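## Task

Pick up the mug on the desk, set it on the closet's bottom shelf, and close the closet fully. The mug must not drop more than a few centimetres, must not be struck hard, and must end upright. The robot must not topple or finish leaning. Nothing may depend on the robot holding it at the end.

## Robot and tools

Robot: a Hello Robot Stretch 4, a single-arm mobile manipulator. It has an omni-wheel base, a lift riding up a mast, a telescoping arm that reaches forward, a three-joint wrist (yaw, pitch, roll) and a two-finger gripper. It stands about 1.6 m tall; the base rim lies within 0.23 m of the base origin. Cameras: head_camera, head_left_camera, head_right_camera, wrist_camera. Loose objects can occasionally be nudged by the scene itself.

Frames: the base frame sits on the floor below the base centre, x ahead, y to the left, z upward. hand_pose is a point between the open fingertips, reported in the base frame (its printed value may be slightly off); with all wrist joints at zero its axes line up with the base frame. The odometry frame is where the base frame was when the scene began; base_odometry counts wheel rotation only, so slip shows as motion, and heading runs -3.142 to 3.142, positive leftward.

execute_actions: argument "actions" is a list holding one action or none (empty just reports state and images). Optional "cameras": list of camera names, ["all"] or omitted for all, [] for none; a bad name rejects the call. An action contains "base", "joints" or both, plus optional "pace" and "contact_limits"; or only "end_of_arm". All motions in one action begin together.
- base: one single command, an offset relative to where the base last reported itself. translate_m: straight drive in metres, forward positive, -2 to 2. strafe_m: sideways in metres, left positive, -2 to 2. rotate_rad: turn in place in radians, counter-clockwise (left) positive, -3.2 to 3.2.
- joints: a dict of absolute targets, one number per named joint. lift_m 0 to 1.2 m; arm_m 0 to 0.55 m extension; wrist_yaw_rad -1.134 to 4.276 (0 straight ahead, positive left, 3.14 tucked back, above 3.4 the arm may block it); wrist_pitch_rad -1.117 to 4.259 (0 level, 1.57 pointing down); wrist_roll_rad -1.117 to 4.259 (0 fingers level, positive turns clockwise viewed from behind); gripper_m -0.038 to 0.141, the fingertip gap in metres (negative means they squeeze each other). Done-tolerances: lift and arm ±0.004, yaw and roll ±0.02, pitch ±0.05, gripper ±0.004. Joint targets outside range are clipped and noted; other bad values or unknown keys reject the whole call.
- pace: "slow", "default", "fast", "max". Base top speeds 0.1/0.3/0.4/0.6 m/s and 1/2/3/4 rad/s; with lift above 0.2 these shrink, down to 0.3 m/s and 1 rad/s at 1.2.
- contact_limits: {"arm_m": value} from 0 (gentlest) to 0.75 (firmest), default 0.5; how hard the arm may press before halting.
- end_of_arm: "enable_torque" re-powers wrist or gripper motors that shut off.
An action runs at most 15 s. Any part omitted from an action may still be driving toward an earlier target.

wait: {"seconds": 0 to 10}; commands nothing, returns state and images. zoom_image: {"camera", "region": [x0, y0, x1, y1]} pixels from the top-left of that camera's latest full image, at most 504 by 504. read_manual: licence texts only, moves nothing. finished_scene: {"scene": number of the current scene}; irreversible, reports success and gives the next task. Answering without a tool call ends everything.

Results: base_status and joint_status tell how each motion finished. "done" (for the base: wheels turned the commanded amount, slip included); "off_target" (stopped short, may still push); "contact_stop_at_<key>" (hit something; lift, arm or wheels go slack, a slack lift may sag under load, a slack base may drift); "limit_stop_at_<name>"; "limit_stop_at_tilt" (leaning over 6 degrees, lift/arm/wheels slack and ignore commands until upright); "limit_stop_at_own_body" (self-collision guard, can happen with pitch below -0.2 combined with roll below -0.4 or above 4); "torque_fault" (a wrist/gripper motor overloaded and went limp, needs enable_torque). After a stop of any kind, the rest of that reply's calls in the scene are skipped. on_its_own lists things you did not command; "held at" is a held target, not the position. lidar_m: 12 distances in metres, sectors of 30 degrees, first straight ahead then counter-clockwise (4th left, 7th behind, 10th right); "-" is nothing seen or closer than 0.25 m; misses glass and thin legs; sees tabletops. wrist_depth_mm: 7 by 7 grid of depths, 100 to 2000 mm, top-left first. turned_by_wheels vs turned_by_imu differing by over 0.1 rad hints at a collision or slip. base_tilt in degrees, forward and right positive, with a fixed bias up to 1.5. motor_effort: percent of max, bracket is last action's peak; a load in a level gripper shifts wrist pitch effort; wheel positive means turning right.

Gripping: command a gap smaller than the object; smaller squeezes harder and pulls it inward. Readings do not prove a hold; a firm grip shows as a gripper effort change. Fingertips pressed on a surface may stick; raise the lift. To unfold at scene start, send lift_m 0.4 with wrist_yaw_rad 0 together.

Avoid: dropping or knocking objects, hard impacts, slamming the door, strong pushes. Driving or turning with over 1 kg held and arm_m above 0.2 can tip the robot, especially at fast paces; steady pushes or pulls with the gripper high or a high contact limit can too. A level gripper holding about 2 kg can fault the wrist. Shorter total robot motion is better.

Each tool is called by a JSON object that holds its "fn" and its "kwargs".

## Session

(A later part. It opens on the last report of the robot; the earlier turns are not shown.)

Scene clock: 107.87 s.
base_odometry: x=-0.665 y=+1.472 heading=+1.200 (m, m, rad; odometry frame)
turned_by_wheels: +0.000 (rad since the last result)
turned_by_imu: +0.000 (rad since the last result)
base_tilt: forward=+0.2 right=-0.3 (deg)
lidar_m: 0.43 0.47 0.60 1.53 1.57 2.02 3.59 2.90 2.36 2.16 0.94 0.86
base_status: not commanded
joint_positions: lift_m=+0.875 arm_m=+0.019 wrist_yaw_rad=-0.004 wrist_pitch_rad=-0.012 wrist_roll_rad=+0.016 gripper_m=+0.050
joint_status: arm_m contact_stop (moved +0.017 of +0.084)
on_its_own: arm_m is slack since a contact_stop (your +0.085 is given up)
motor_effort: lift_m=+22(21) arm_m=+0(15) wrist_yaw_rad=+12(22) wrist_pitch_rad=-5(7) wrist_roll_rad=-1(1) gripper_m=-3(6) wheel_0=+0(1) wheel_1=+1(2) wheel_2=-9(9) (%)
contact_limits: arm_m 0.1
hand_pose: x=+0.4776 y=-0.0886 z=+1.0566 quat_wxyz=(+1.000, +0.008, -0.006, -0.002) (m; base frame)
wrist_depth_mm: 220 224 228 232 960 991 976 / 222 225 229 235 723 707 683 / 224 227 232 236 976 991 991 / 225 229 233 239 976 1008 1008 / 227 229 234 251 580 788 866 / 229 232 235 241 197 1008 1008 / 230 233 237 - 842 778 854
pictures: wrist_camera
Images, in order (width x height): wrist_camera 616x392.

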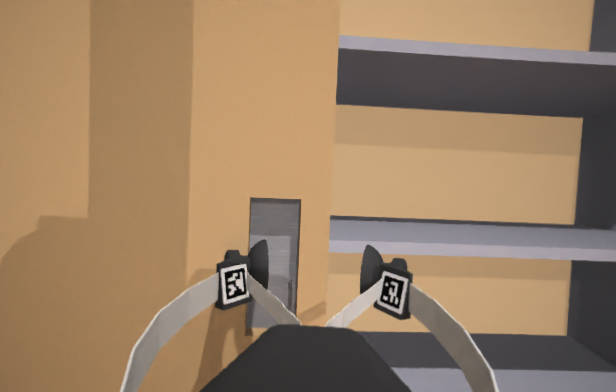

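{"fn": "execute_actions", "kwargs": {"actions": [{"base":{"strafe_m":-0.013},"joints":{"arm_m":0.01},"pace":"slow"}], "cameras": []}}

{"fn": "execute_actions", "kwargs": {"actions": [{"joints":{"arm_m":0.06},"contact_limits":{"arm_m":0.1},"pace":"slow"}], "cameras": ["wrist_camera"]}}

Scene clock: 108.93 s.
base_odometry: x=-0.653 y=+1.467 heading=+1.200 (m, m, rad; odometry frame)
turned_by_wheels: +0.000 (rad since the last result)
turned_by_imu: +0.000 (rad since the last result)
base_tilt: forward=+0.3 right=-0.5 (deg)
lidar_m: 0.43 0.47 0.61 1.55 1.60 2.03 3.58 2.89 2.30 2.16 0.92 0.85
base_status: done
joint_positions: lift_m=+0.875 arm_m=+0.011 wrist_yaw_rad=+0.000 wrist_pitch_rad=-0.012 wrist_roll_rad=+0.016 gripper_m=+0.050
joint_status: all done
motor_effort: lift_m=+22(21) arm_m=-6(6) wrist_yaw_rad=+1(12) wrist_pitch_rad=-6(6) wrist_roll_rad=-1(1) gripper_m=-5(3) wheel_0=+2(6) wheel_1=-3(3) wheel_2=-4(8) (%)
hand_pose: x=+0.4704 y=-0.0875 z=+1.0566 quat_wxyz=(+1.000, +0.008, -0.006, +0.000) (m; base frame)
wrist_depth_mm: 226 229 234 238 960 991 991 / 228 231 236 240 732 699 683 / 229 233 237 242 991 991 991 / 231 234 239 254 991 1008 1008 / 233 236 239 255 580 788 878 / 234 236 240 245 197 1008 991 / 236 238 243 - 842 778 854
pictures: none
No camera images: the call's "cameras" was empty. Leave "cameras" out to get every camera's image.

Scene clock: 109.97 s.
base_odometry: x=-0.653 y=+1.467 heading=+1.200 (m, m, rad; odometry frame)
turned_by_wheels: +0.000 (rad since the last result)
turned_by_imu: +0.000 (rad since the last result)
base_tilt: forward=+0.2 right=-0.3 (deg)
lidar_m: 0.46 0.48 0.61 1.54 1.58 2.02 3.58 2.87 2.33 2.16 0.92 0.84
base_status: not commanded
joint_positions: lift_m=+0.875 arm_m=+0.030 wrist_yaw_rad=-0.005 wrist_pitch_rad=-0.012 wrist_roll_rad=+0.016 gripper_m=+0.050
joint_status: arm_m contact_stop (moved +0.019 of +0.049)
on_its_own: arm_m is slack since a contact_stop (your +0.060 is given up)
motor_effort: lift_m=+21(21) arm_m=+0(12) wrist_yaw_rad=+13(16) wrist_pitch_rad=-6(5) wrist_roll_rad=-1(1) gripper_m=-3(3) wheel_0=+2(2) wheel_1=-1(3) wheel_2=-7(7) (%)
contact_limits: arm_m 0.1
hand_pose: x=+0.4892 y=-0.0889 z=+1.0566 quat_wxyz=(+1.000, +0.008, -0.006, -0.003) (m; base frame)
wrist_depth_mm: 211 215 219 223 946 960 976 / 213 216 220 224 732 715 691 / 214 218 222 226 960 991 991 / 216 220 224 228 976 976 1008 / 217 221 224 240 574 778 878 / 219 222 206 230 197 1008 991 / 220 224 228 - 842 778 854
pictures: wrist_camera
Images, in order (width x height): wrist_camera 616x392.

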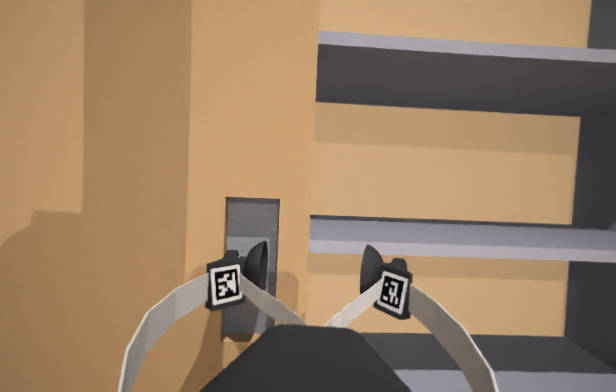

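In the recess. Clamp and pull right.

{"fn": "execute_actions", "kwargs": {"actions": [{"joints":{"arm_m":0.03,"gripper_m":0.0}}], "cameras": ["wrist_camera"]}}

{"fn": "execute_actions", "kwargs": {"actions": [{"base":{"strafe_m":-0.4},"pace":"slow"}], "cameras": ["wrist_camera","head_camera"]}}

Scene clock: 111.37 s.
base_odometry: x=-0.653 y=+1.467 heading=+1.201 (m, m, rad; odometry frame)
turned_by_wheels: +0.001 (rad since the last result)
turned_by_imu: +0.001 (rad since the last result)
base_tilt: forward=+0.3 right=-0.3 (deg)
lidar_m: 0.46 0.47 0.62 1.53 1.56 2.02 3.58 2.86 2.33 2.16 0.91 0.84
base_status: not commanded
joint_positions: lift_m=+0.875 arm_m=+0.030 wrist_yaw_rad=+0.006 wrist_pitch_rad=-0.011 wrist_roll_rad=+0.016 gripper_m=+0.000
joint_status: all done
on_its_own: wrist_yaw_rad is at rest, and its effort (-18) is outside its rest range (-13 to +13)
motor_effort: lift_m=+21(21) arm_m=+0(1) wrist_yaw_rad=-18(28) wrist_pitch_rad=-7(8) wrist_roll_rad=-1(1) gripper_m=-15(18) wheel_0=+4(4) wheel_1=+0(0) wheel_2=-2(7) (%)
hand_pose: x=+0.4902 y=-0.0857 z=+1.0564 quat_wxyz=(+1.000, +0.008, -0.006, +0.003) (m; base frame)
wrist_depth_mm: 209 213 216 219 946 960 960 / 211 213 216 220 723 699 676 / 212 216 219 222 946 960 960 / 214 216 220 224 960 976 991 / 215 219 222 225 597 778 842 / 216 220 185 208 188 1008 1008 / 219 221 224 - 820 750 842
pictures: wrist_camera
Images, in order (width x height): wrist_camera 616x392.

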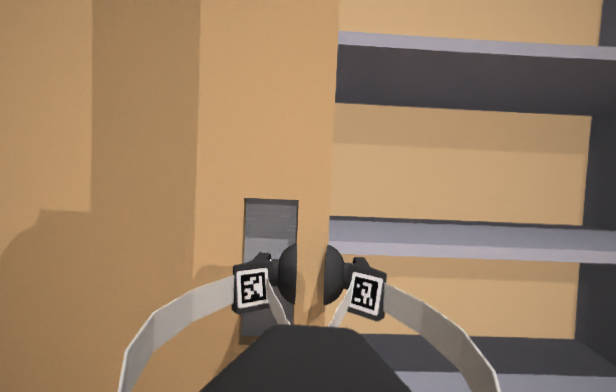

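Scene clock: 116.50 s.
base_odometry: x=-0.280 y=+1.323 heading=+1.201 (m, m, rad; odometry frame)
turned_by_wheels: +0.000 (rad since the last result)
turned_by_imu: +0.002 (rad since the last result)
base_tilt: forward=+0.2 right=-0.4 (deg)
lidar_m: 0.52 0.49 0.67 1.93 1.99 2.52 3.55 2.81 1.92 1.76 0.78 0.63
base_status: done
joint_positions: lift_m=+0.875 arm_m=+0.030 wrist_yaw_rad=+0.000 wrist_pitch_rad=-0.011 wrist_roll_rad=+0.016 gripper_m=+0.000
joint_status: not commanded
motor_effort: lift_m=+22(21) arm_m=+0(0) wrist_yaw_rad=-1(46) wrist_pitch_rad=-7(9) wrist_roll_rad=-1(1) gripper_m=-5(16) wheel_0=+4(14) wheel_1=-2(5) wheel_2=+0(7) (%)
hand_pose: x=+0.4897 y=-0.0874 z=+1.0563 quat_wxyz=(+1.000, +0.008, -0.006, +0.000) (m; base frame)
wrist_depth_mm: 258 603 946 960 976 699 530 / 259 831 788 750 732 647 525 / 262 960 960 976 1008 723 517 / 263 946 960 976 991 715 508 / 266 960 976 574 741 627 449 / 270 976 183 191 186 699 445 / 273 715 768 - 809 591 382
pictures: head_camera, wrist_camera
Images, in order (width x height): head_camera 420x560, wrist_camera 616x392.

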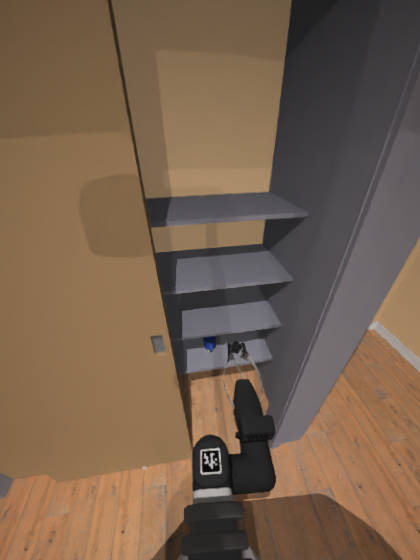

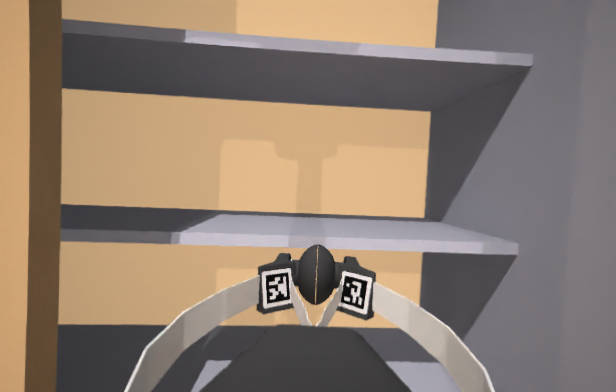

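{"fn": "execute_actions", "kwargs": {"actions": [{"base":{"rotate_rad":0.11},"joints":{"gripper_m":0.05,"arm_m":0.0}}], "cameras": []}}

{"fn": "execute_actions", "kwargs": {"actions": [{"base":{"strafe_m":0.15}}], "cameras": ["wrist_camera"]}}

Scene clock: 117.90 s.
base_odometry: x=-0.280 y=+1.323 heading=+1.310 (m, m, rad; odometry frame)
turned_by_wheels: +0.109 (rad since the last result)
turned_by_imu: +0.111 (rad since the last result)
base_tilt: forward=+0.3 right=-0.3 (deg)
lidar_m: 0.50 0.52 0.73 1.92 2.02 2.77 3.61 2.52 1.83 1.75 0.69 0.64
base_status: done
joint_positions: lift_m=+0.875 arm_m=+0.001 wrist_yaw_rad=+0.000 wrist_pitch_rad=-0.011 wrist_roll_rad=+0.016 gripper_m=+0.050
joint_status: all done
motor_effort: lift_m=+21(22) arm_m=-6(7) wrist_yaw_rad=-1(1) wrist_pitch_rad=-7(8) wrist_roll_rad=-1(1) gripper_m=-3(5) wheel_0=-3(6) wheel_1=-3(8) wheel_2=-1(6) (%)
hand_pose: x=+0.4605 y=-0.0874 z=+1.0563 quat_wxyz=(+1.000, +0.008, -0.006, +0.000) (m; base frame)
wrist_depth_mm: 282 281 1008 991 960 960 627 / 283 282 788 759 723 707 609 / 286 285 991 991 991 976 647 / 287 291 1008 1008 1008 946 640 / 290 300 615 1008 699 768 615 / 293 290 931 1008 197 866 627 / 294 291 820 - 831 750 615
pictures: none
No camera images: the call's "cameras" was empty. Leave "cameras" out to get every camera's image.

Scene clock: 119.63 s.
base_odometry: x=-0.425 y=+1.361 heading=+1.310 (m, m, rad; odometry frame)
turned_by_wheels: +0.000 (rad since the last result)
turned_by_imu: +0.001 (rad since the last result)
base_tilt: forward=+0.2 right=-0.3 (deg)
lidar_m: 0.49 0.51 0.73 1.76 1.90 2.60 3.60 2.70 1.99 1.92 0.73 0.80
base_status: done
joint_positions: lift_m=+0.875 arm_m=+0.001 wrist_yaw_rad=+0.000 wrist_pitch_rad=-0.011 wrist_roll_rad=+0.016 gripper_m=+0.050
joint_status: not commanded
motor_effort: lift_m=+22(21) arm_m=-6(6) wrist_yaw_rad=-1(1) wrist_pitch_rad=-8(8) wrist_roll_rad=-1(1) gripper_m=-3(3) wheel_0=+0(9) wheel_1=+0(7) wheel_2=+0(1) (%)
hand_pose: x=+0.4605 y=-0.0874 z=+1.0563 quat_wxyz=(+1.000, +0.008, -0.006, +0.000) (m; base frame)
wrist_depth_mm: 286 283 281 279 976 960 831 / 287 285 283 282 732 707 691 / 290 287 283 282 991 991 866 / 293 290 286 285 1008 991 842 / 294 290 287 298 699 798 759 / 297 293 289 287 196 1008 831 / 297 294 291 - 842 778 798
pictures: wrist_camera
Images, in order (width x height): wrist_camera 616x392.

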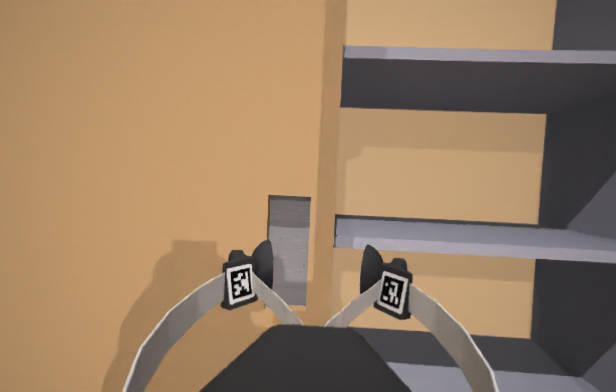

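{"fn": "execute_actions", "kwargs": {"actions": [{"base":{"strafe_m":-0.02},"joints":{"arm_m":0.04},"pace":"slow"}], "cameras": []}}

{"fn": "execute_actions", "kwargs": {"actions": [{"joints":{"arm_m":0.12},"contact_limits":{"arm_m":0.1},"pace":"slow"}], "cameras": ["wrist_camera"]}}

Scene clock: 121.23 s.
base_odometry: x=-0.406 y=+1.356 heading=+1.310 (m, m, rad; odometry frame)
turned_by_wheels: +0.000 (rad since the last result)
turned_by_imu: +0.001 (rad since the last result)
base_tilt: forward=+0.2 right=-0.2 (deg)
lidar_m: 0.50 0.54 0.75 1.81 1.92 2.62 3.63 2.72 1.94 1.88 0.72 0.77
base_status: done
joint_positions: lift_m=+0.875 arm_m=+0.039 wrist_yaw_rad=+0.000 wrist_pitch_rad=-0.011 wrist_roll_rad=+0.016 gripper_m=+0.050
joint_status: all done
motor_effort: lift_m=+21(21) arm_m=+6(8) wrist_yaw_rad=-1(1) wrist_pitch_rad=-8(8) wrist_roll_rad=-1(1) gripper_m=-5(5) wheel_0=+3(7) wheel_1=-1(4) wheel_2=+0(2) (%)
hand_pose: x=+0.4983 y=-0.0874 z=+1.0563 quat_wxyz=(+1.000, +0.008, -0.006, +0.000) (m; base frame)
wrist_depth_mm: 245 244 241 241 946 931 820 / 248 245 243 242 723 699 683 / 249 247 244 244 960 946 831 / 251 249 246 246 946 946 820 / 252 250 248 279 580 778 691 / 254 252 249 248 197 960 798 / 255 253 251 - 842 778 768
pictures: none
No camera images: the call's "cameras" was empty. Leave "cameras" out to get every camera's image.

Scene clock: 122.27 s.
base_odometry: x=-0.406 y=+1.356 heading=+1.310 (m, m, rad; odometry frame)
turned_by_wheels: +0.000 (rad since the last result)
turned_by_imu: +0.000 (rad since the last result)
base_tilt: forward=+0.2 right=-0.3 (deg)
lidar_m: 0.50 0.53 0.76 1.82 1.89 2.63 3.61 2.69 1.94 1.88 0.71 0.76
base_status: not commanded
joint_positions: lift_m=+0.875 arm_m=+0.061 wrist_yaw_rad=-0.004 wrist_pitch_rad=-0.012 wrist_roll_rad=+0.016 gripper_m=+0.050
joint_status: arm_m contact_stop (moved +0.022 of +0.081)
on_its_own: arm_m is slack since a contact_stop (your +0.120 is given up)
motor_effort: lift_m=+21(21) arm_m=+0(14) wrist_yaw_rad=+10(14) wrist_pitch_rad=-6(9) wrist_roll_rad=-1(1) gripper_m=-2(5) wheel_0=+3(3) wheel_1=+2(2) wheel_2=-6(5) (%)
contact_limits: arm_m 0.1
hand_pose: x=+0.5199 y=-0.0886 z=+1.0566 quat_wxyz=(+1.000, +0.008, -0.006, -0.002) (m; base frame)
wrist_depth_mm: 226 224 222 221 917 917 768 / 227 227 224 224 732 707 691 / 229 228 225 224 931 917 831 / 231 229 228 258 946 917 820 / 233 230 229 539 574 759 676 / 234 232 230 229 197 946 798 / 236 233 232 - 831 768 759
pictures: wrist_camera
Images, in order (width x height): wrist_camera 616x392.

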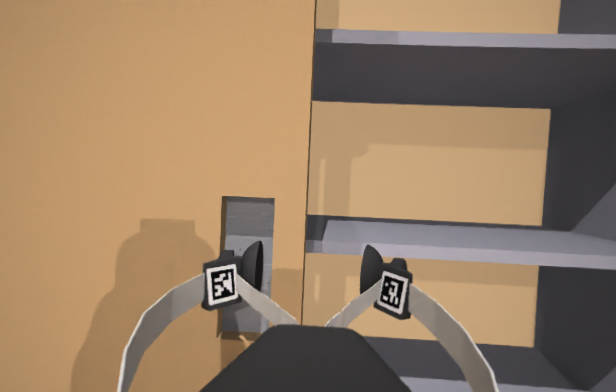

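{"fn": "execute_actions", "kwargs": {"actions": [{"base":{"strafe_m":-0.007},"joints":{"arm_m":0.055},"pace":"slow"}], "cameras": []}}

{"fn": "execute_actions", "kwargs": {"actions": [{"joints":{"arm_m":0.1},"contact_limits":{"arm_m":0.15},"pace":"slow"}], "cameras": []}}

{"fn": "execute_actions", "kwargs": {"actions": [{"joints":{"gripper_m":-0.015}}], "cameras": ["wrist_camera"]}}

Scene clock: 123.13 s.
base_odometry: x=-0.399 y=+1.354 heading=+1.310 (m, m, rad; odometry frame)
turned_by_wheels: +0.000 (rad since the last result)
turned_by_imu: +0.000 (rad since the last result)
base_tilt: forward=+0.2 right=-0.3 (deg)
lidar_m: 0.51 0.53 0.73 1.81 1.90 2.67 3.59 2.67 1.96 1.89 0.69 0.74
base_status: done
joint_positions: lift_m=+0.875 arm_m=+0.056 wrist_yaw_rad=+0.002 wrist_pitch_rad=-0.012 wrist_roll_rad=+0.016 gripper_m=+0.050
joint_status: all done
motor_effort: lift_m=+21(22) arm_m=-4(3) wrist_yaw_rad=-5(11) wrist_pitch_rad=-6(6) wrist_roll_rad=-1(1) gripper_m=-8(6) wheel_0=+6(8) wheel_1=-2(1) wheel_2=-2(5) (%)
hand_pose: x=+0.5151 y=-0.0870 z=+1.0566 quat_wxyz=(+1.000, +0.008, -0.006, +0.001) (m; base frame)
wrist_depth_mm: 232 229 227 231 931 904 768 / 234 231 229 609 723 707 683 / 235 233 230 960 931 931 820 / 236 234 233 878 946 931 809 / 238 236 234 544 580 759 676 / 239 237 213 234 198 931 798 / 241 239 236 - 831 768 759
pictures: none
No camera images: the call's "cameras" was empty. Leave "cameras" out to get every camera's image.

Scene clock: 124.00 s.
base_odometry: x=-0.399 y=+1.354 heading=+1.310 (m, m, rad; odometry frame)
turned_by_wheels: +0.000 (rad since the last result)
turned_by_imu: +0.000 (rad since the last result)
base_tilt: forward=+0.2 right=-0.3 (deg)
lidar_m: 0.50 0.53 0.73 1.81 1.90 2.62 3.62 2.67 1.97 1.86 0.72 0.74
base_status: not commanded
joint_positions: lift_m=+0.875 arm_m=+0.061 wrist_yaw_rad=+0.000 wrist_pitch_rad=-0.012 wrist_roll_rad=+0.016 gripper_m=+0.050
joint_status: arm_m contact_stop (moved +0.005 of +0.044)
on_its_own: arm_m is slack since a contact_stop (your +0.100 is given up)
motor_effort: lift_m=+21(22) arm_m=+0(17) wrist_yaw_rad=-1(10) wrist_pitch_rad=-5(5) wrist_roll_rad=-1(1) gripper_m=-5(5) wheel_0=+6(6) wheel_1=+1(1) wheel_2=-5(5) (%)
contact_limits: arm_m 0.15
hand_pose: x=+0.5200 y=-0.0874 z=+1.0566 quat_wxyz=(+1.000, +0.008, -0.006, +0.000) (m; base frame)
wrist_depth_mm: 228 224 223 239 904 917 768 / 229 227 224 609 732 699 683 / 229 229 226 931 917 931 820 / 231 229 228 866 931 931 820 / 233 231 230 539 569 750 683 / 235 233 231 229 196 931 798 / 236 234 232 - 831 768 759
pictures: none
No camera images: the call's "cameras" was empty. Leave "cameras" out to get every camera's image.

not run: a stop came earlier in this reply.

{"fn": "execute_actions", "kwargs": {"actions": [{"joints":{"gripper_m":-0.015,"arm_m":0.062}}], "cameras": ["wrist_camera"]}}

Scene clock: 125.43 s.
base_odometry: x=-0.399 y=+1.354 heading=+1.310 (m, m, rad; odometry frame)
turned_by_wheels: +0.000 (rad since the last result)
turned_by_imu: +0.001 (rad since the last result)
base_tilt: forward=+0.4 right=-0.3 (deg)
lidar_m: 0.50 0.52 0.76 1.82 1.91 2.63 3.60 2.68 1.98 1.88 0.73 0.78
base_status: not commanded
joint_positions: lift_m=+0.875 arm_m=+0.061 wrist_yaw_rad=+0.002 wrist_pitch_rad=-0.011 wrist_roll_rad=+0.016 gripper_m=-0.014
joint_status: all done
motor_effort: lift_m=+21(21) arm_m=+4(4) wrist_yaw_rad=-8(43) wrist_pitch_rad=-9(9) wrist_roll_rad=-1(1) gripper_m=-20(20) wheel_0=+2(7) wheel_1=+0(1) wheel_2=+2(5) (%)
hand_pose: x=+0.5209 y=-0.0868 z=+1.0562 quat_wxyz=(+1.000, +0.008, -0.005, +0.001) (m; base frame)
wrist_depth_mm: 222 220 218 216 904 904 778 / 223 222 220 217 732 707 691 / 224 223 220 219 931 917 820 / 227 225 222 220 931 931 809 / 228 225 223 221 580 750 683 / 229 227 183 207 182 931 798 / 230 229 227 - 831 741 759
pictures: wrist_camera
Images, in order (width x height): wrist_camera 616x392.

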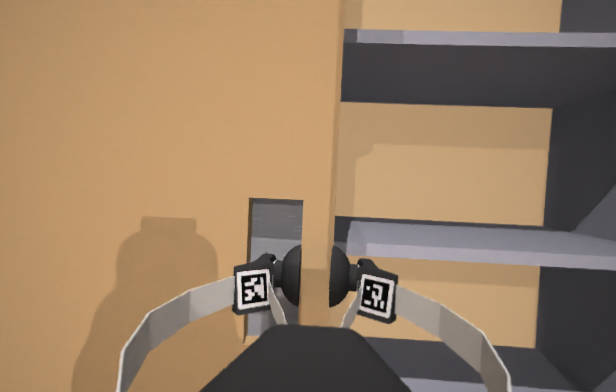

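Clamped. Move in a smaller step.

{"fn": "execute_actions", "kwargs": {"actions": [{"base":{"strafe_m":-0.2},"pace":"slow"}], "cameras": ["wrist_camera"]}}

Scene clock: 128.60 s.
base_odometry: x=-0.206 y=+1.303 heading=+1.311 (m, m, rad; odometry frame)
turned_by_wheels: +0.001 (rad since the last result)
turned_by_imu: +0.002 (rad since the last result)
base_tilt: forward=+0.4 right=-0.4 (deg)
lidar_m: 0.47 0.53 0.76 2.00 2.10 2.91 3.58 2.39 1.74 1.66 0.70 0.58
base_status: done
joint_positions: lift_m=+0.875 arm_m=+0.061 wrist_yaw_rad=+0.006 wrist_pitch_rad=-0.011 wrist_roll_rad=+0.016 gripper_m=-0.014
joint_status: not commanded
on_its_own: wrist_yaw_rad is at rest, and its effort (-18) is outside its rest range (-13 to +13)
motor_effort: lift_m=+21(21) arm_m=+4(4) wrist_yaw_rad=-18(42) wrist_pitch_rad=-8(9) wrist_roll_rad=-1(1) gripper_m=-17(20) wheel_0=+5(15) wheel_1=-2(9) wheel_2=+4(2) (%)
hand_pose: x=+0.5213 y=-0.0856 z=+1.0563 quat_wxyz=(+1.000, +0.008, -0.006, +0.003) (m; base frame)
wrist_depth_mm: 222 220 217 216 917 723 525 / 224 221 218 216 732 707 554 / 225 223 220 219 931 820 549 / 227 224 222 220 931 809 539 / 229 226 224 220 585 640 517 / 230 228 187 221 184 732 525 / 232 229 227 - 842 640 525
pictures: wrist_camera
Images, in order (width x height): wrist_camera 616x392.

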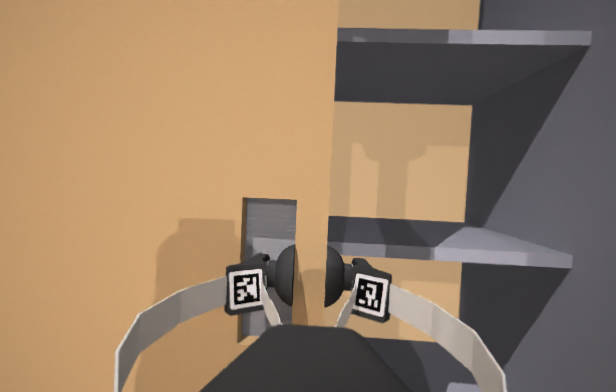

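{"fn": "execute_actions", "kwargs": {"actions": [{"base":{"strafe_m":-0.1},"pace":"slow"}], "cameras": ["wrist_camera","head_camera"]}}

Scene clock: 130.80 s.
base_odometry: x=-0.109 y=+1.277 heading=+1.312 (m, m, rad; odometry frame)
turned_by_wheels: +0.001 (rad since the last result)
turned_by_imu: +0.001 (rad since the last result)
base_tilt: forward=+0.3 right=-0.4 (deg)
lidar_m: 0.47 0.53 0.73 2.12 2.23 3.05 3.62 2.27 1.67 1.58 1.69 0.53
base_status: done
joint_positions: lift_m=+0.875 arm_m=+0.061 wrist_yaw_rad=+0.005 wrist_pitch_rad=-0.011 wrist_roll_rad=+0.016 gripper_m=-0.015
joint_status: not commanded
on_its_own: wrist_yaw_rad is at rest, and its effort (-15) is outside its rest range (-13 to +13)
motor_effort: lift_m=+22(21) arm_m=+4(4) wrist_yaw_rad=-15(33) wrist_pitch_rad=-9(9) wrist_roll_rad=-1(1) gripper_m=-16(19) wheel_0=+8(13) wheel_1=-2(6) wheel_2=+2(5) (%)
hand_pose: x=+0.5212 y=-0.0859 z=+1.0563 quat_wxyz=(+1.000, +0.008, -0.006, +0.003) (m; base frame)
wrist_depth_mm: 221 219 217 214 904 535 253 / 224 221 218 216 732 580 249 / 225 222 220 217 931 591 246 / 227 224 222 220 931 580 243 / 229 225 224 220 591 525 240 / 230 226 188 221 184 525 239 / 231 229 227 - 809 281 236
pictures: head_camera, wrist_camera
Images, in order (width x height): head_camera 420x560, wrist_camera 616x392.

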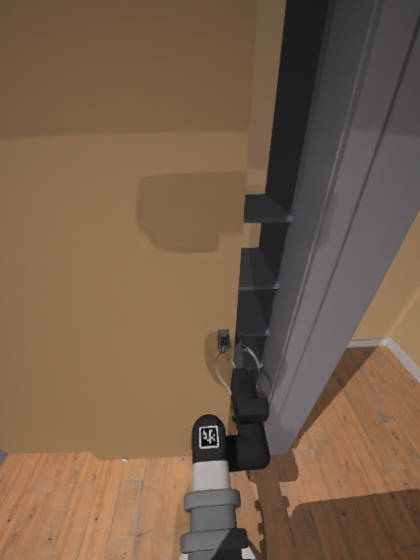

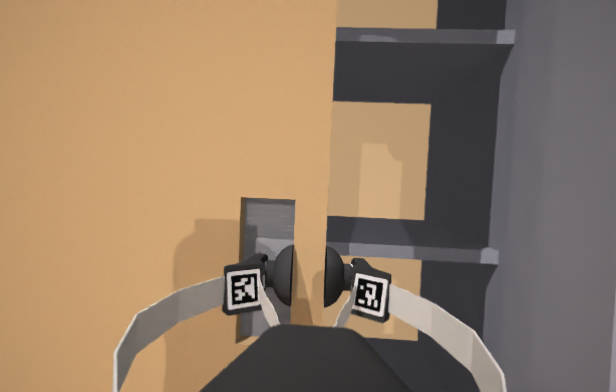

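{"fn": "execute_actions", "kwargs": {"actions": [{"base":{"strafe_m":-0.05},"pace":"slow"}], "cameras": []}}

{"fn": "execute_actions", "kwargs": {"actions": [{"joints":{"gripper_m":0.03}}], "cameras": []}}

{"fn": "execute_actions", "kwargs": {"actions": [{"joints":{"arm_m":0.02}}], "cameras": []}}

{"fn": "execute_actions", "kwargs": {"actions": [{"joints":{"gripper_m":-0.02},"base":{"strafe_m":0.02}}], "cameras": ["wrist_camera"]}}

Scene clock: 132.53 s.
base_odometry: x=-0.061 y=+1.265 heading=+1.312 (m, m, rad; odometry frame)
turned_by_wheels: +0.000 (rad since the last result)
turned_by_imu: +0.001 (rad since the last result)
base_tilt: forward=+0.2 right=-0.4 (deg)
lidar_m: 0.49 0.51 0.74 2.18 2.28 3.12 3.59 2.19 1.58 1.51 1.64 0.50
base_status: done
joint_positions: lift_m=+0.875 arm_m=+0.061 wrist_yaw_rad=+0.002 wrist_pitch_rad=-0.011 wrist_roll_rad=+0.016 gripper_m=-0.015
joint_status: not commanded
motor_effort: lift_m=+21(21) arm_m=+4(4) wrist_yaw_rad=-8(31) wrist_pitch_rad=-8(8) wrist_roll_rad=-1(1) gripper_m=-15(18) wheel_0=+6(14) wheel_1=-2(4) wheel_2=+0(1) (%)
hand_pose: x=+0.5209 y=-0.0867 z=+1.0564 quat_wxyz=(+1.000, +0.008, -0.006, +0.001) (m; base frame)
wrist_depth_mm: 220 219 216 214 723 250 181 / 223 220 218 216 732 245 181 / 224 222 220 218 931 241 180 / 225 223 221 219 917 236 181 / 226 224 223 220 591 233 182 / 229 226 187 220 183 213 183 / 230 228 226 - 715 195 184
pictures: none
No camera images: the call's "cameras" was empty. Leave "cameras" out to get every camera's image.

Scene clock: 133.73 s.
base_odometry: x=-0.061 y=+1.264 heading=+1.312 (m, m, rad; odometry frame)
turned_by_wheels: +0.000 (rad since the last result)
turned_by_imu: +0.000 (rad since the last result)
base_tilt: forward=+0.2 right=-0.3 (deg)
lidar_m: 0.50 0.52 0.70 2.17 2.29 3.15 3.59 2.17 1.60 1.52 1.63 0.51
base_status: not commanded
joint_positions: lift_m=+0.875 arm_m=+0.061 wrist_yaw_rad=-0.005 wrist_pitch_rad=-0.012 wrist_roll_rad=+0.016 gripper_m=+0.030
joint_status: all done
on_its_own: wrist_yaw_rad is at rest, and its effort (+14) is outside its rest range (-13 to +13)
motor_effort: lift_m=+21(21) arm_m=+4(4) wrist_yaw_rad=+14(13) wrist_pitch_rad=-7(8) wrist_roll_rad=-1(1) gripper_m=-3(13) wheel_0=+6(6) wheel_1=-2(2) wheel_2=-3(3) (%)
hand_pose: x=+0.5203 y=-0.0889 z=+1.0565 quat_wxyz=(+1.000, +0.008, -0.006, -0.002) (m; base frame)
wrist_depth_mm: 220 220 218 216 699 240 180 / 224 221 219 217 732 234 181 / 224 222 220 220 931 229 182 / 226 224 222 220 917 226 184 / 228 226 224 226 559 223 185 / 229 227 190 203 193 206 186 / 231 229 227 - 699 189 187
pictures: none
No camera images: the call's "cameras" was empty. Leave "cameras" out to get every camera's image.

Scene clock: 134.67 s.
base_odometry: x=-0.061 y=+1.265 heading=+1.311 (m, m, rad; odometry frame)
turned_by_wheels: +0.000 (rad since the last result)
turned_by_imu: +0.000 (rad since the last result)
base_tilt: forward=+0.2 right=-0.4 (deg)
lidar_m: 0.50 0.52 0.71 2.17 2.29 3.15 3.62 2.22 1.57 1.52 1.66 0.50
base_status: not commanded
joint_positions: lift_m=+0.875 arm_m=+0.021 wrist_yaw_rad=+0.000 wrist_pitch_rad=-0.012 wrist_roll_rad=+0.016 gripper_m=+0.030
joint_status: all done
motor_effort: lift_m=+21(22) arm_m=-6(7) wrist_yaw_rad=+1(14) wrist_pitch_rad=-8(7) wrist_roll_rad=-1(1) gripper_m=-4(6) wheel_0=+2(6) wheel_1=-2(2) wheel_2=-2(4) (%)
hand_pose: x=+0.4804 y=-0.0875 z=+1.0564 quat_wxyz=(+1.000, +0.008, -0.006, +0.000) (m; base frame)
wrist_depth_mm: 259 256 254 253 917 241 216 / 260 258 256 254 723 236 218 / 263 260 257 255 976 235 220 / 265 262 259 257 946 236 221 / 266 264 262 258 569 236 223 / 268 265 193 213 193 226 224 / 270 267 265 - 535 226 225
pictures: none
No camera images: the call's "cameras" was empty. Leave "cameras" out to get every camera's image.

Scene clock: 135.90 s.
base_odometry: x=-0.081 y=+1.270 heading=+1.311 (m, m, rad; odometry frame)
turned_by_wheels: +0.000 (rad since the last result)
turned_by_imu: +0.000 (rad since the last result)
base_tilt: forward=+0.2 right=-0.2 (deg)
lidar_m: 0.49 0.53 0.76 2.14 2.28 3.13 3.62 2.25 1.61 1.56 1.68 0.49
base_status: done
joint_positions: lift_m=+0.875 arm_m=+0.021 wrist_yaw_rad=+0.000 wrist_pitch_rad=-0.012 wrist_roll_rad=+0.016 gripper_m=-0.020
joint_status: all done
motor_effort: lift_m=+22(21) arm_m=-6(6) wrist_yaw_rad=+0(1) wrist_pitch_rad=-8(7) wrist_roll_rad=-1(1) gripper_m=-13(11) wheel_0=+1(9) wheel_1=-1(9) wheel_2=+0(1) (%)
hand_pose: x=+0.4804 y=-0.0875 z=+1.0564 quat_wxyz=(+1.000, +0.008, -0.006, +0.000) (m; base frame)
wrist_depth_mm: 260 258 256 253 878 289 217 / 263 259 257 255 715 285 219 / 264 262 259 256 960 279 220 / 265 264 259 258 931 273 221 / 267 265 262 258 691 271 223 / 268 266 182 189 182 250 224 / 272 267 266 - 750 227 225
pictures: wrist_camera
Images, in order (width x height): wrist_camera 616x392.

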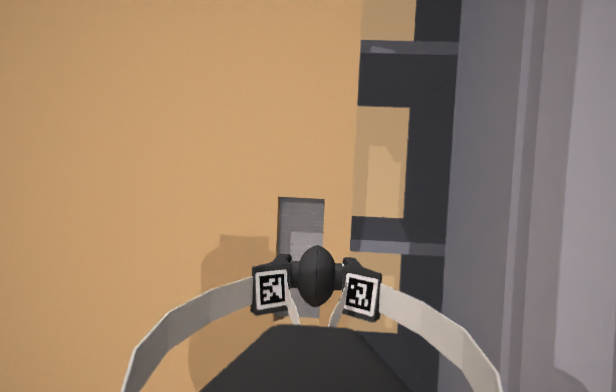

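{"fn": "execute_actions", "kwargs": {"actions": [{"base":{"strafe_m":-0.004},"joints":{"arm_m":0.06},"pace":"slow"}], "cameras": []}}

{"fn": "execute_actions", "kwargs": {"actions": [{"joints":{"arm_m":0.088},"pace":"slow","contact_limits":{"arm_m":0.2}}], "cameras": ["wrist_camera"]}}

Scene clock: 137.67 s.
base_odometry: x=-0.077 y=+1.269 heading=+1.311 (m, m, rad; odometry frame)
turned_by_wheels: +0.000 (rad since the last result)
turned_by_imu: +0.000 (rad since the last result)
base_tilt: forward=+0.2 right=-0.4 (deg)
lidar_m: 0.49 0.52 0.74 2.15 2.26 3.12 3.62 2.22 1.62 1.53 1.63 0.49
base_status: done
joint_positions: lift_m=+0.875 arm_m=+0.057 wrist_yaw_rad=-0.009 wrist_pitch_rad=-0.013 wrist_roll_rad=+0.016 gripper_m=-0.020
joint_status: all done
on_its_own: wrist_yaw_rad is at rest, and its effort (+26) is outside its rest range (-13 to +13)
motor_effort: lift_m=+21(21) arm_m=+15(17) wrist_yaw_rad=+26(24) wrist_pitch_rad=-4(8) wrist_roll_rad=-1(1) gripper_m=-4(15) wheel_0=+2(5) wheel_1=-1(4) wheel_2=-6(8) (%)
hand_pose: x=+0.5159 y=-0.0900 z=+1.0568 quat_wxyz=(+1.000, +0.008, -0.006, -0.004) (m; base frame)
wrist_depth_mm: 225 224 223 221 820 272 198 / 227 226 224 223 723 267 197 / 229 228 225 224 931 263 194 / 230 229 227 226 931 258 193 / 232 230 229 226 591 255 192 / 234 232 183 203 182 235 193 / 236 234 232 - 715 217 193
pictures: none
No camera images: the call's "cameras" was empty. Leave "cameras" out to get every camera's image.

Scene clock: 138.07 s.
base_odometry: x=-0.077 y=+1.269 heading=+1.311 (m, m, rad; odometry frame)
turned_by_wheels: +0.000 (rad since the last result)
turned_by_imu: +0.000 (rad since the last result)
base_tilt: forward=+0.4 right=-0.3 (deg)
lidar_m: 0.48 0.54 0.74 2.14 2.26 3.12 3.61 2.21 1.62 1.53 1.68 0.50
base_status: not commanded
joint_positions: lift_m=+0.875 arm_m=+0.053 wrist_yaw_rad=-0.006 wrist_pitch_rad=-0.013 wrist_roll_rad=+0.016 gripper_m=-0.020
joint_status: arm_m contact_stop (moved -0.004 of +0.031)
on_its_own: arm_m is slack since a contact_stop (your +0.088 is given up); wrist_yaw_rad is at rest, and its effort (+16) is outside its rest range (-13 to +13)
motor_effort: lift_m=+22(21) arm_m=+0(15) wrist_yaw_rad=+16(25) wrist_pitch_rad=-4(4) wrist_roll_rad=-1(1) gripper_m=-9(11) wheel_0=+3(2) wheel_1=-1(1) wheel_2=-7(6) (%)
contact_limits: arm_m 0.2
hand_pose: x=+0.5119 y=-0.0890 z=+1.0567 quat_wxyz=(+1.000, +0.008, -0.006, -0.003) (m; base frame)
wrist_depth_mm: 229 228 226 224 820 277 200 / 231 229 228 226 715 271 198 / 232 231 229 228 917 266 196 / 235 233 230 229 931 262 195 / 236 234 233 229 591 256 195 / 237 236 185 200 183 237 195 / 239 236 236 - 723 211 196
pictures: wrist_camera
Images, in order (width x height): wrist_camera 616x392.

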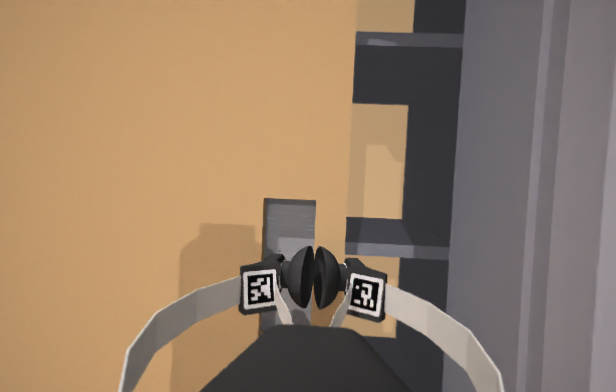

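Left tip seems in. Strafe right.

{"fn": "execute_actions", "kwargs": {"actions": [{"base":{"strafe_m":-0.06},"joints":{"arm_m":0.056,"wrist_yaw_rad":0.02},"pace":"slow"}], "cameras": ["wrist_camera"]}}

Scene clock: 139.83 s.
base_odometry: x=-0.019 y=+1.253 heading=+1.311 (m, m, rad; odometry frame)
turned_by_wheels: +0.000 (rad since the last result)
turned_by_imu: +0.001 (rad since the last result)
base_tilt: forward=+0.1 right=-0.3 (deg)
lidar_m: 0.49 0.52 0.76 2.21 2.32 3.23 3.60 2.12 1.55 1.49 1.59 0.47
base_status: done
joint_positions: lift_m=+0.875 arm_m=+0.054 wrist_yaw_rad=+0.016 wrist_pitch_rad=-0.013 wrist_roll_rad=+0.016 gripper_m=-0.020
joint_status: all done
motor_effort: lift_m=+22(22) arm_m=+13(11) wrist_yaw_rad=+11(38) wrist_pitch_rad=-4(4) wrist_roll_rad=-1(1) gripper_m=-7(8) wheel_0=+9(18) wheel_1=+0(3) wheel_2=-6(10) (%)
hand_pose: x=+0.5144 y=-0.0829 z=+1.0568 quat_wxyz=(+1.000, +0.008, -0.006, +0.008) (m; base frame)
wrist_depth_mm: 231 229 225 222 525 186 184 / 232 229 226 224 591 187 186 / 234 231 228 224 878 188 186 / 236 233 229 227 319 189 189 / 237 234 232 227 262 191 196 / 239 236 185 204 182 191 202 / 240 237 235 - 231 192 203
pictures: wrist_camera
Images, in order (width x height): wrist_camera 616x392.

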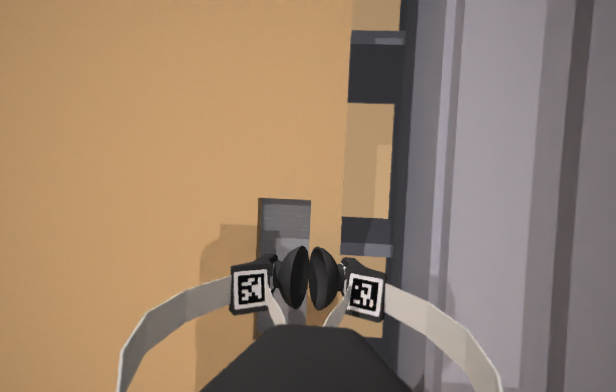

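{"fn": "execute_actions", "kwargs": {"actions": [{"base":{"strafe_m":-0.045},"pace":"slow"}], "cameras": ["wrist_camera"]}}

Scene clock: 141.43 s.
base_odometry: x=+0.024 y=+1.241 heading=+1.312 (m, m, rad; odometry frame)
turned_by_wheels: +0.001 (rad since the last result)
turned_by_imu: +0.002 (rad since the last result)
base_tilt: forward=+0.3 right=-0.4 (deg)
lidar_m: 0.47 0.49 0.72 2.25 2.36 3.27 3.59 2.10 1.51 1.45 1.56 0.48
base_status: done
joint_positions: lift_m=+0.875 arm_m=+0.054 wrist_yaw_rad=+0.018 wrist_pitch_rad=-0.013 wrist_roll_rad=+0.016 gripper_m=-0.020
joint_status: not commanded
motor_effort: lift_m=+22(21) arm_m=+13(13) wrist_yaw_rad=+5(38) wrist_pitch_rad=-4(3) wrist_roll_rad=-1(1) gripper_m=-7(7) wheel_0=+13(18) wheel_1=+1(5) wheel_2=-6(8) (%)
hand_pose: x=+0.5146 y=-0.0822 z=+1.0568 quat_wxyz=(+1.000, +0.008, -0.006, +0.009) (m; base frame)
wrist_depth_mm: 232 229 225 222 187 186 196 / 233 229 226 224 189 198 197 / 236 231 228 224 189 200 198 / 237 233 229 226 191 201 200 / 238 234 231 226 192 202 200 / 239 235 186 196 181 204 202 / 241 236 235 - 194 193 204
pictures: wrist_camera
Images, in order (width x height): wrist_camera 616x392.

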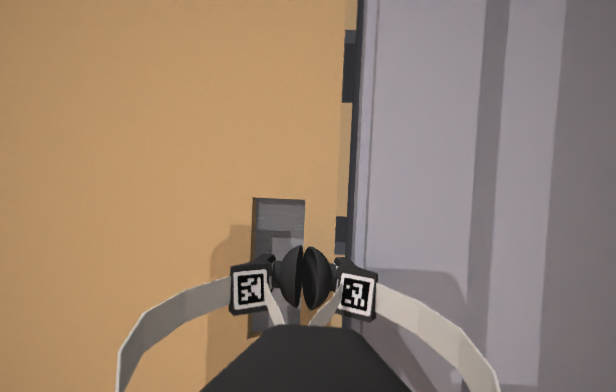

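{"fn": "execute_actions", "kwargs": {"actions": [{"joints":{"arm_m":0.03,"wrist_yaw_rad":0.0}}], "cameras": []}}

{"fn": "execute_actions", "kwargs": {"actions": [{"base":{"strafe_m":0.03},"pace":"slow"}], "cameras": ["wrist_camera"]}}

Scene clock: 142.37 s.
base_odometry: x=+0.024 y=+1.241 heading=+1.312 (m, m, rad; odometry frame)
turned_by_wheels: +0.000 (rad since the last result)
turned_by_imu: +0.000 (rad since the last result)
base_tilt: forward=+0.3 right=-0.4 (deg)
lidar_m: 0.47 0.51 0.70 2.25 2.36 3.28 3.60 2.07 1.52 1.43 1.57 0.48
base_status: not commanded
joint_positions: lift_m=+0.875 arm_m=+0.031 wrist_yaw_rad=+0.006 wrist_pitch_rad=-0.012 wrist_roll_rad=+0.016 gripper_m=-0.020
joint_status: all done
on_its_own: wrist_yaw_rad is at rest, and its effort (-17) is outside its rest range (-13 to +13)
motor_effort: lift_m=+21(21) arm_m=-6(13) wrist_yaw_rad=-17(38) wrist_pitch_rad=-7(6) wrist_roll_rad=-1(1) gripper_m=-13(14) wheel_0=+6(13) wheel_1=+1(1) wheel_2=+4(6) (%)
hand_pose: x=+0.4909 y=-0.0858 z=+1.0565 quat_wxyz=(+1.000, +0.008, -0.006, +0.003) (m; base frame)
wrist_depth_mm: 250 248 245 242 208 220 218 / 252 250 246 243 211 220 220 / 254 250 248 245 212 223 220 / 255 252 249 247 213 224 221 / 258 254 252 236 214 225 224 / 258 256 182 190 183 227 224 / 259 257 255 - 216 228 226
pictures: none
No camera images: the call's "cameras" was empty. Leave "cameras" out to get every camera's image.

Scene clock: 143.67 s.
base_odometry: x=-0.005 y=+1.249 heading=+1.312 (m, m, rad; odometry frame)
turned_by_wheels: +0.000 (rad since the last result)
turned_by_imu: +0.000 (rad since the last result)
base_tilt: forward=+0.1 right=-0.3 (deg)
lidar_m: 0.49 0.54 0.73 2.21 2.32 3.23 3.61 2.11 1.55 1.46 1.57 0.47
base_status: done
joint_positions: lift_m=+0.875 arm_m=+0.031 wrist_yaw_rad=+0.000 wrist_pitch_rad=-0.012 wrist_roll_rad=+0.016 gripper_m=-0.020
joint_status: not commanded
motor_effort: lift_m=+21(22) arm_m=-6(6) wrist_yaw_rad=-1(16) wrist_pitch_rad=-7(7) wrist_roll_rad=-1(1) gripper_m=-15(14) wheel_0=-3(7) wheel_1=+2(6) wheel_2=+0(4) (%)
hand_pose: x=+0.4904 y=-0.0873 z=+1.0565 quat_wxyz=(+1.000, +0.008, -0.006, +0.000) (m; base frame)
wrist_depth_mm: 248 247 245 242 239 208 220 / 250 248 246 242 230 210 221 / 251 250 247 246 227 211 222 / 253 251 249 247 229 213 224 / 255 252 250 246 216 215 225 / 257 254 180 189 182 216 228 / 258 256 254 - 218 217 229
pictures: wrist_camera
Images, in order (width x height): wrist_camera 616x392.

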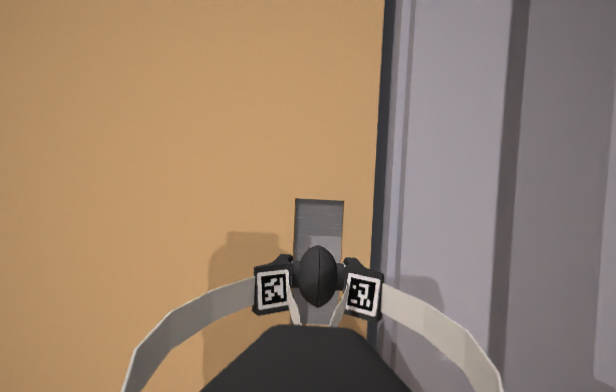

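{"fn": "execute_actions", "kwargs": {"actions": [{"joints":{"arm_m":0.08},"pace":"slow","contact_limits":{"arm_m":0.15}}], "cameras": []}}

Scene clock: 145.07 s.
base_odometry: x=-0.005 y=+1.249 heading=+1.312 (m, m, rad; odometry frame)
turned_by_wheels: -0.001 (rad since the last result)
turned_by_imu: +0.002 (rad since the last result)
base_tilt: forward=+0.4 right=-0.2 (deg)
lidar_m: 0.50 0.53 0.73 2.21 2.34 3.23 3.62 2.13 1.54 1.44 1.58 0.46
base_status: not commanded
joint_positions: lift_m=+0.875 arm_m=+0.054 wrist_yaw_rad=-0.007 wrist_pitch_rad=-0.013 wrist_roll_rad=+0.016 gripper_m=-0.020
joint_status: arm_m contact_stop (moved +0.023 of +0.049)
on_its_own: arm_m is slack since a contact_stop (your +0.080 is given up); wrist_yaw_rad is at rest, and its effort (+21) is outside its rest range (-13 to +13)
motor_effort: lift_m=+21(22) arm_m=+0(17) wrist_yaw_rad=+21(33) wrist_pitch_rad=-4(7) wrist_roll_rad=-1(1) gripper_m=-10(13) wheel_0=+0(3) wheel_1=+1(2) wheel_2=-9(9) (%)
contact_limits: arm_m 0.15
hand_pose: x=+0.5131 y=-0.0895 z=+1.0568 quat_wxyz=(+1.000, +0.008, -0.006, -0.004) (m; base frame)
wrist_depth_mm: 228 227 224 223 221 189 201 / 229 228 227 224 221 190 202 / 231 229 228 226 213 191 204 / 232 231 229 228 208 192 204 / 235 232 230 229 195 193 206 / 236 234 180 189 182 195 208 / 237 236 234 - 197 196 209
pictures: none
No camera images: the call's "cameras" was empty. Leave "cameras" out to get every camera's image.

{"fn": "execute_actions", "kwargs": {"actions": [{"base":{"strafe_m":-0.03},"joints":{"arm_m":0.057},"pace":"slow"}], "cameras": ["wrist_camera"]}}

{"fn": "execute_actions", "kwargs": {"actions": [{"joints":{"arm_m":0.0,"wrist_yaw_rad":0}}], "cameras": ["wrist_camera","head_camera"]}}

Scene clock: 146.43 s.
base_odometry: x=+0.024 y=+1.241 heading=+1.312 (m, m, rad; odometry frame)
turned_by_wheels: +0.001 (rad since the last result)
turned_by_imu: +0.002 (rad since the last result)
base_tilt: forward=+0.1 right=-0.3 (deg)
lidar_m: 0.46 0.53 0.72 2.21 2.38 3.29 3.59 2.08 1.49 1.45 1.54 0.48
base_status: done
joint_positions: lift_m=+0.875 arm_m=+0.055 wrist_yaw_rad=+0.000 wrist_pitch_rad=-0.012 wrist_roll_rad=+0.016 gripper_m=-0.020
joint_status: all done
motor_effort: lift_m=+22(21) arm_m=+13(14) wrist_yaw_rad=-2(21) wrist_pitch_rad=-5(5) wrist_roll_rad=-1(1) gripper_m=-10(8) wheel_0=+15(15) wheel_1=+1(6) wheel_2=-5(7) (%)
hand_pose: x=+0.5142 y=-0.0873 z=+1.0567 quat_wxyz=(+1.000, +0.008, -0.006, +0.000) (m; base frame)
wrist_depth_mm: 229 227 224 222 188 199 198 / 231 229 226 224 189 200 199 / 233 230 228 224 190 201 200 / 235 231 229 226 191 203 202 / 236 234 230 226 193 204 202 / 237 235 185 188 179 206 204 / 239 236 235 - 195 206 206
pictures: wrist_camera
Images, in order (width x height): wrist_camera 616x392.

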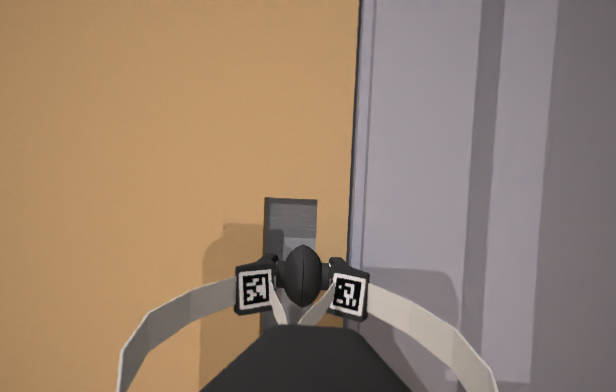

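Scene clock: 147.47 s.
base_odometry: x=+0.024 y=+1.241 heading=+1.312 (m, m, rad; odometry frame)
turned_by_wheels: +0.000 (rad since the last result)
turned_by_imu: +0.000 (rad since the last result)
base_tilt: forward=+0.3 right=-0.3 (deg)
lidar_m: 0.48 0.53 0.75 2.25 2.35 3.28 3.60 2.07 1.50 1.42 1.54 0.48
base_status: not commanded
joint_positions: lift_m=+0.875 arm_m=+0.001 wrist_yaw_rad=+0.000 wrist_pitch_rad=-0.012 wrist_roll_rad=+0.016 gripper_m=-0.020
joint_status: all done
motor_effort: lift_m=+21(21) arm_m=-6(10) wrist_yaw_rad=-1(26) wrist_pitch_rad=-7(8) wrist_roll_rad=-1(1) gripper_m=-10(13) wheel_0=+3(15) wheel_1=+0(2) wheel_2=+3(5) (%)
hand_pose: x=+0.4604 y=-0.0874 z=+1.0564 quat_wxyz=(+1.000, +0.008, -0.006, +0.000) (m; base frame)
wrist_depth_mm: 279 277 273 271 239 251 249 / 281 278 276 272 241 252 250 / 283 279 278 274 242 253 251 / 285 283 279 276 244 256 253 / 286 283 281 260 246 256 255 / 290 285 181 189 181 259 256 / 291 286 285 - 249 259 258
pictures: head_camera, wrist_camera
Images, in order (width x height): head_camera 420x560, wrist_camera 616x392.

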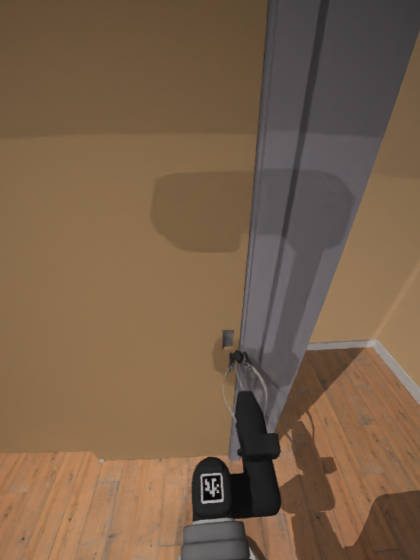

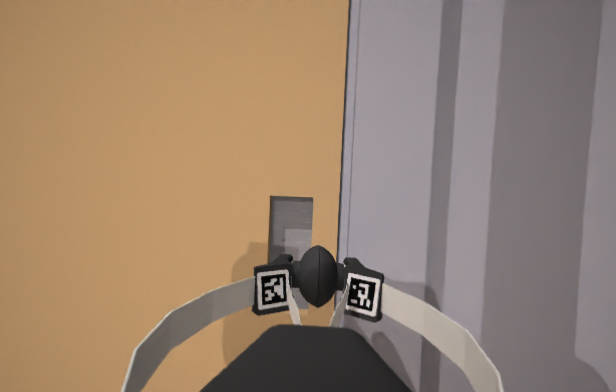

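Closed.

{"fn": "finished_scene", "kwargs": {"scene": 1}}

The scene is finished: the task was done.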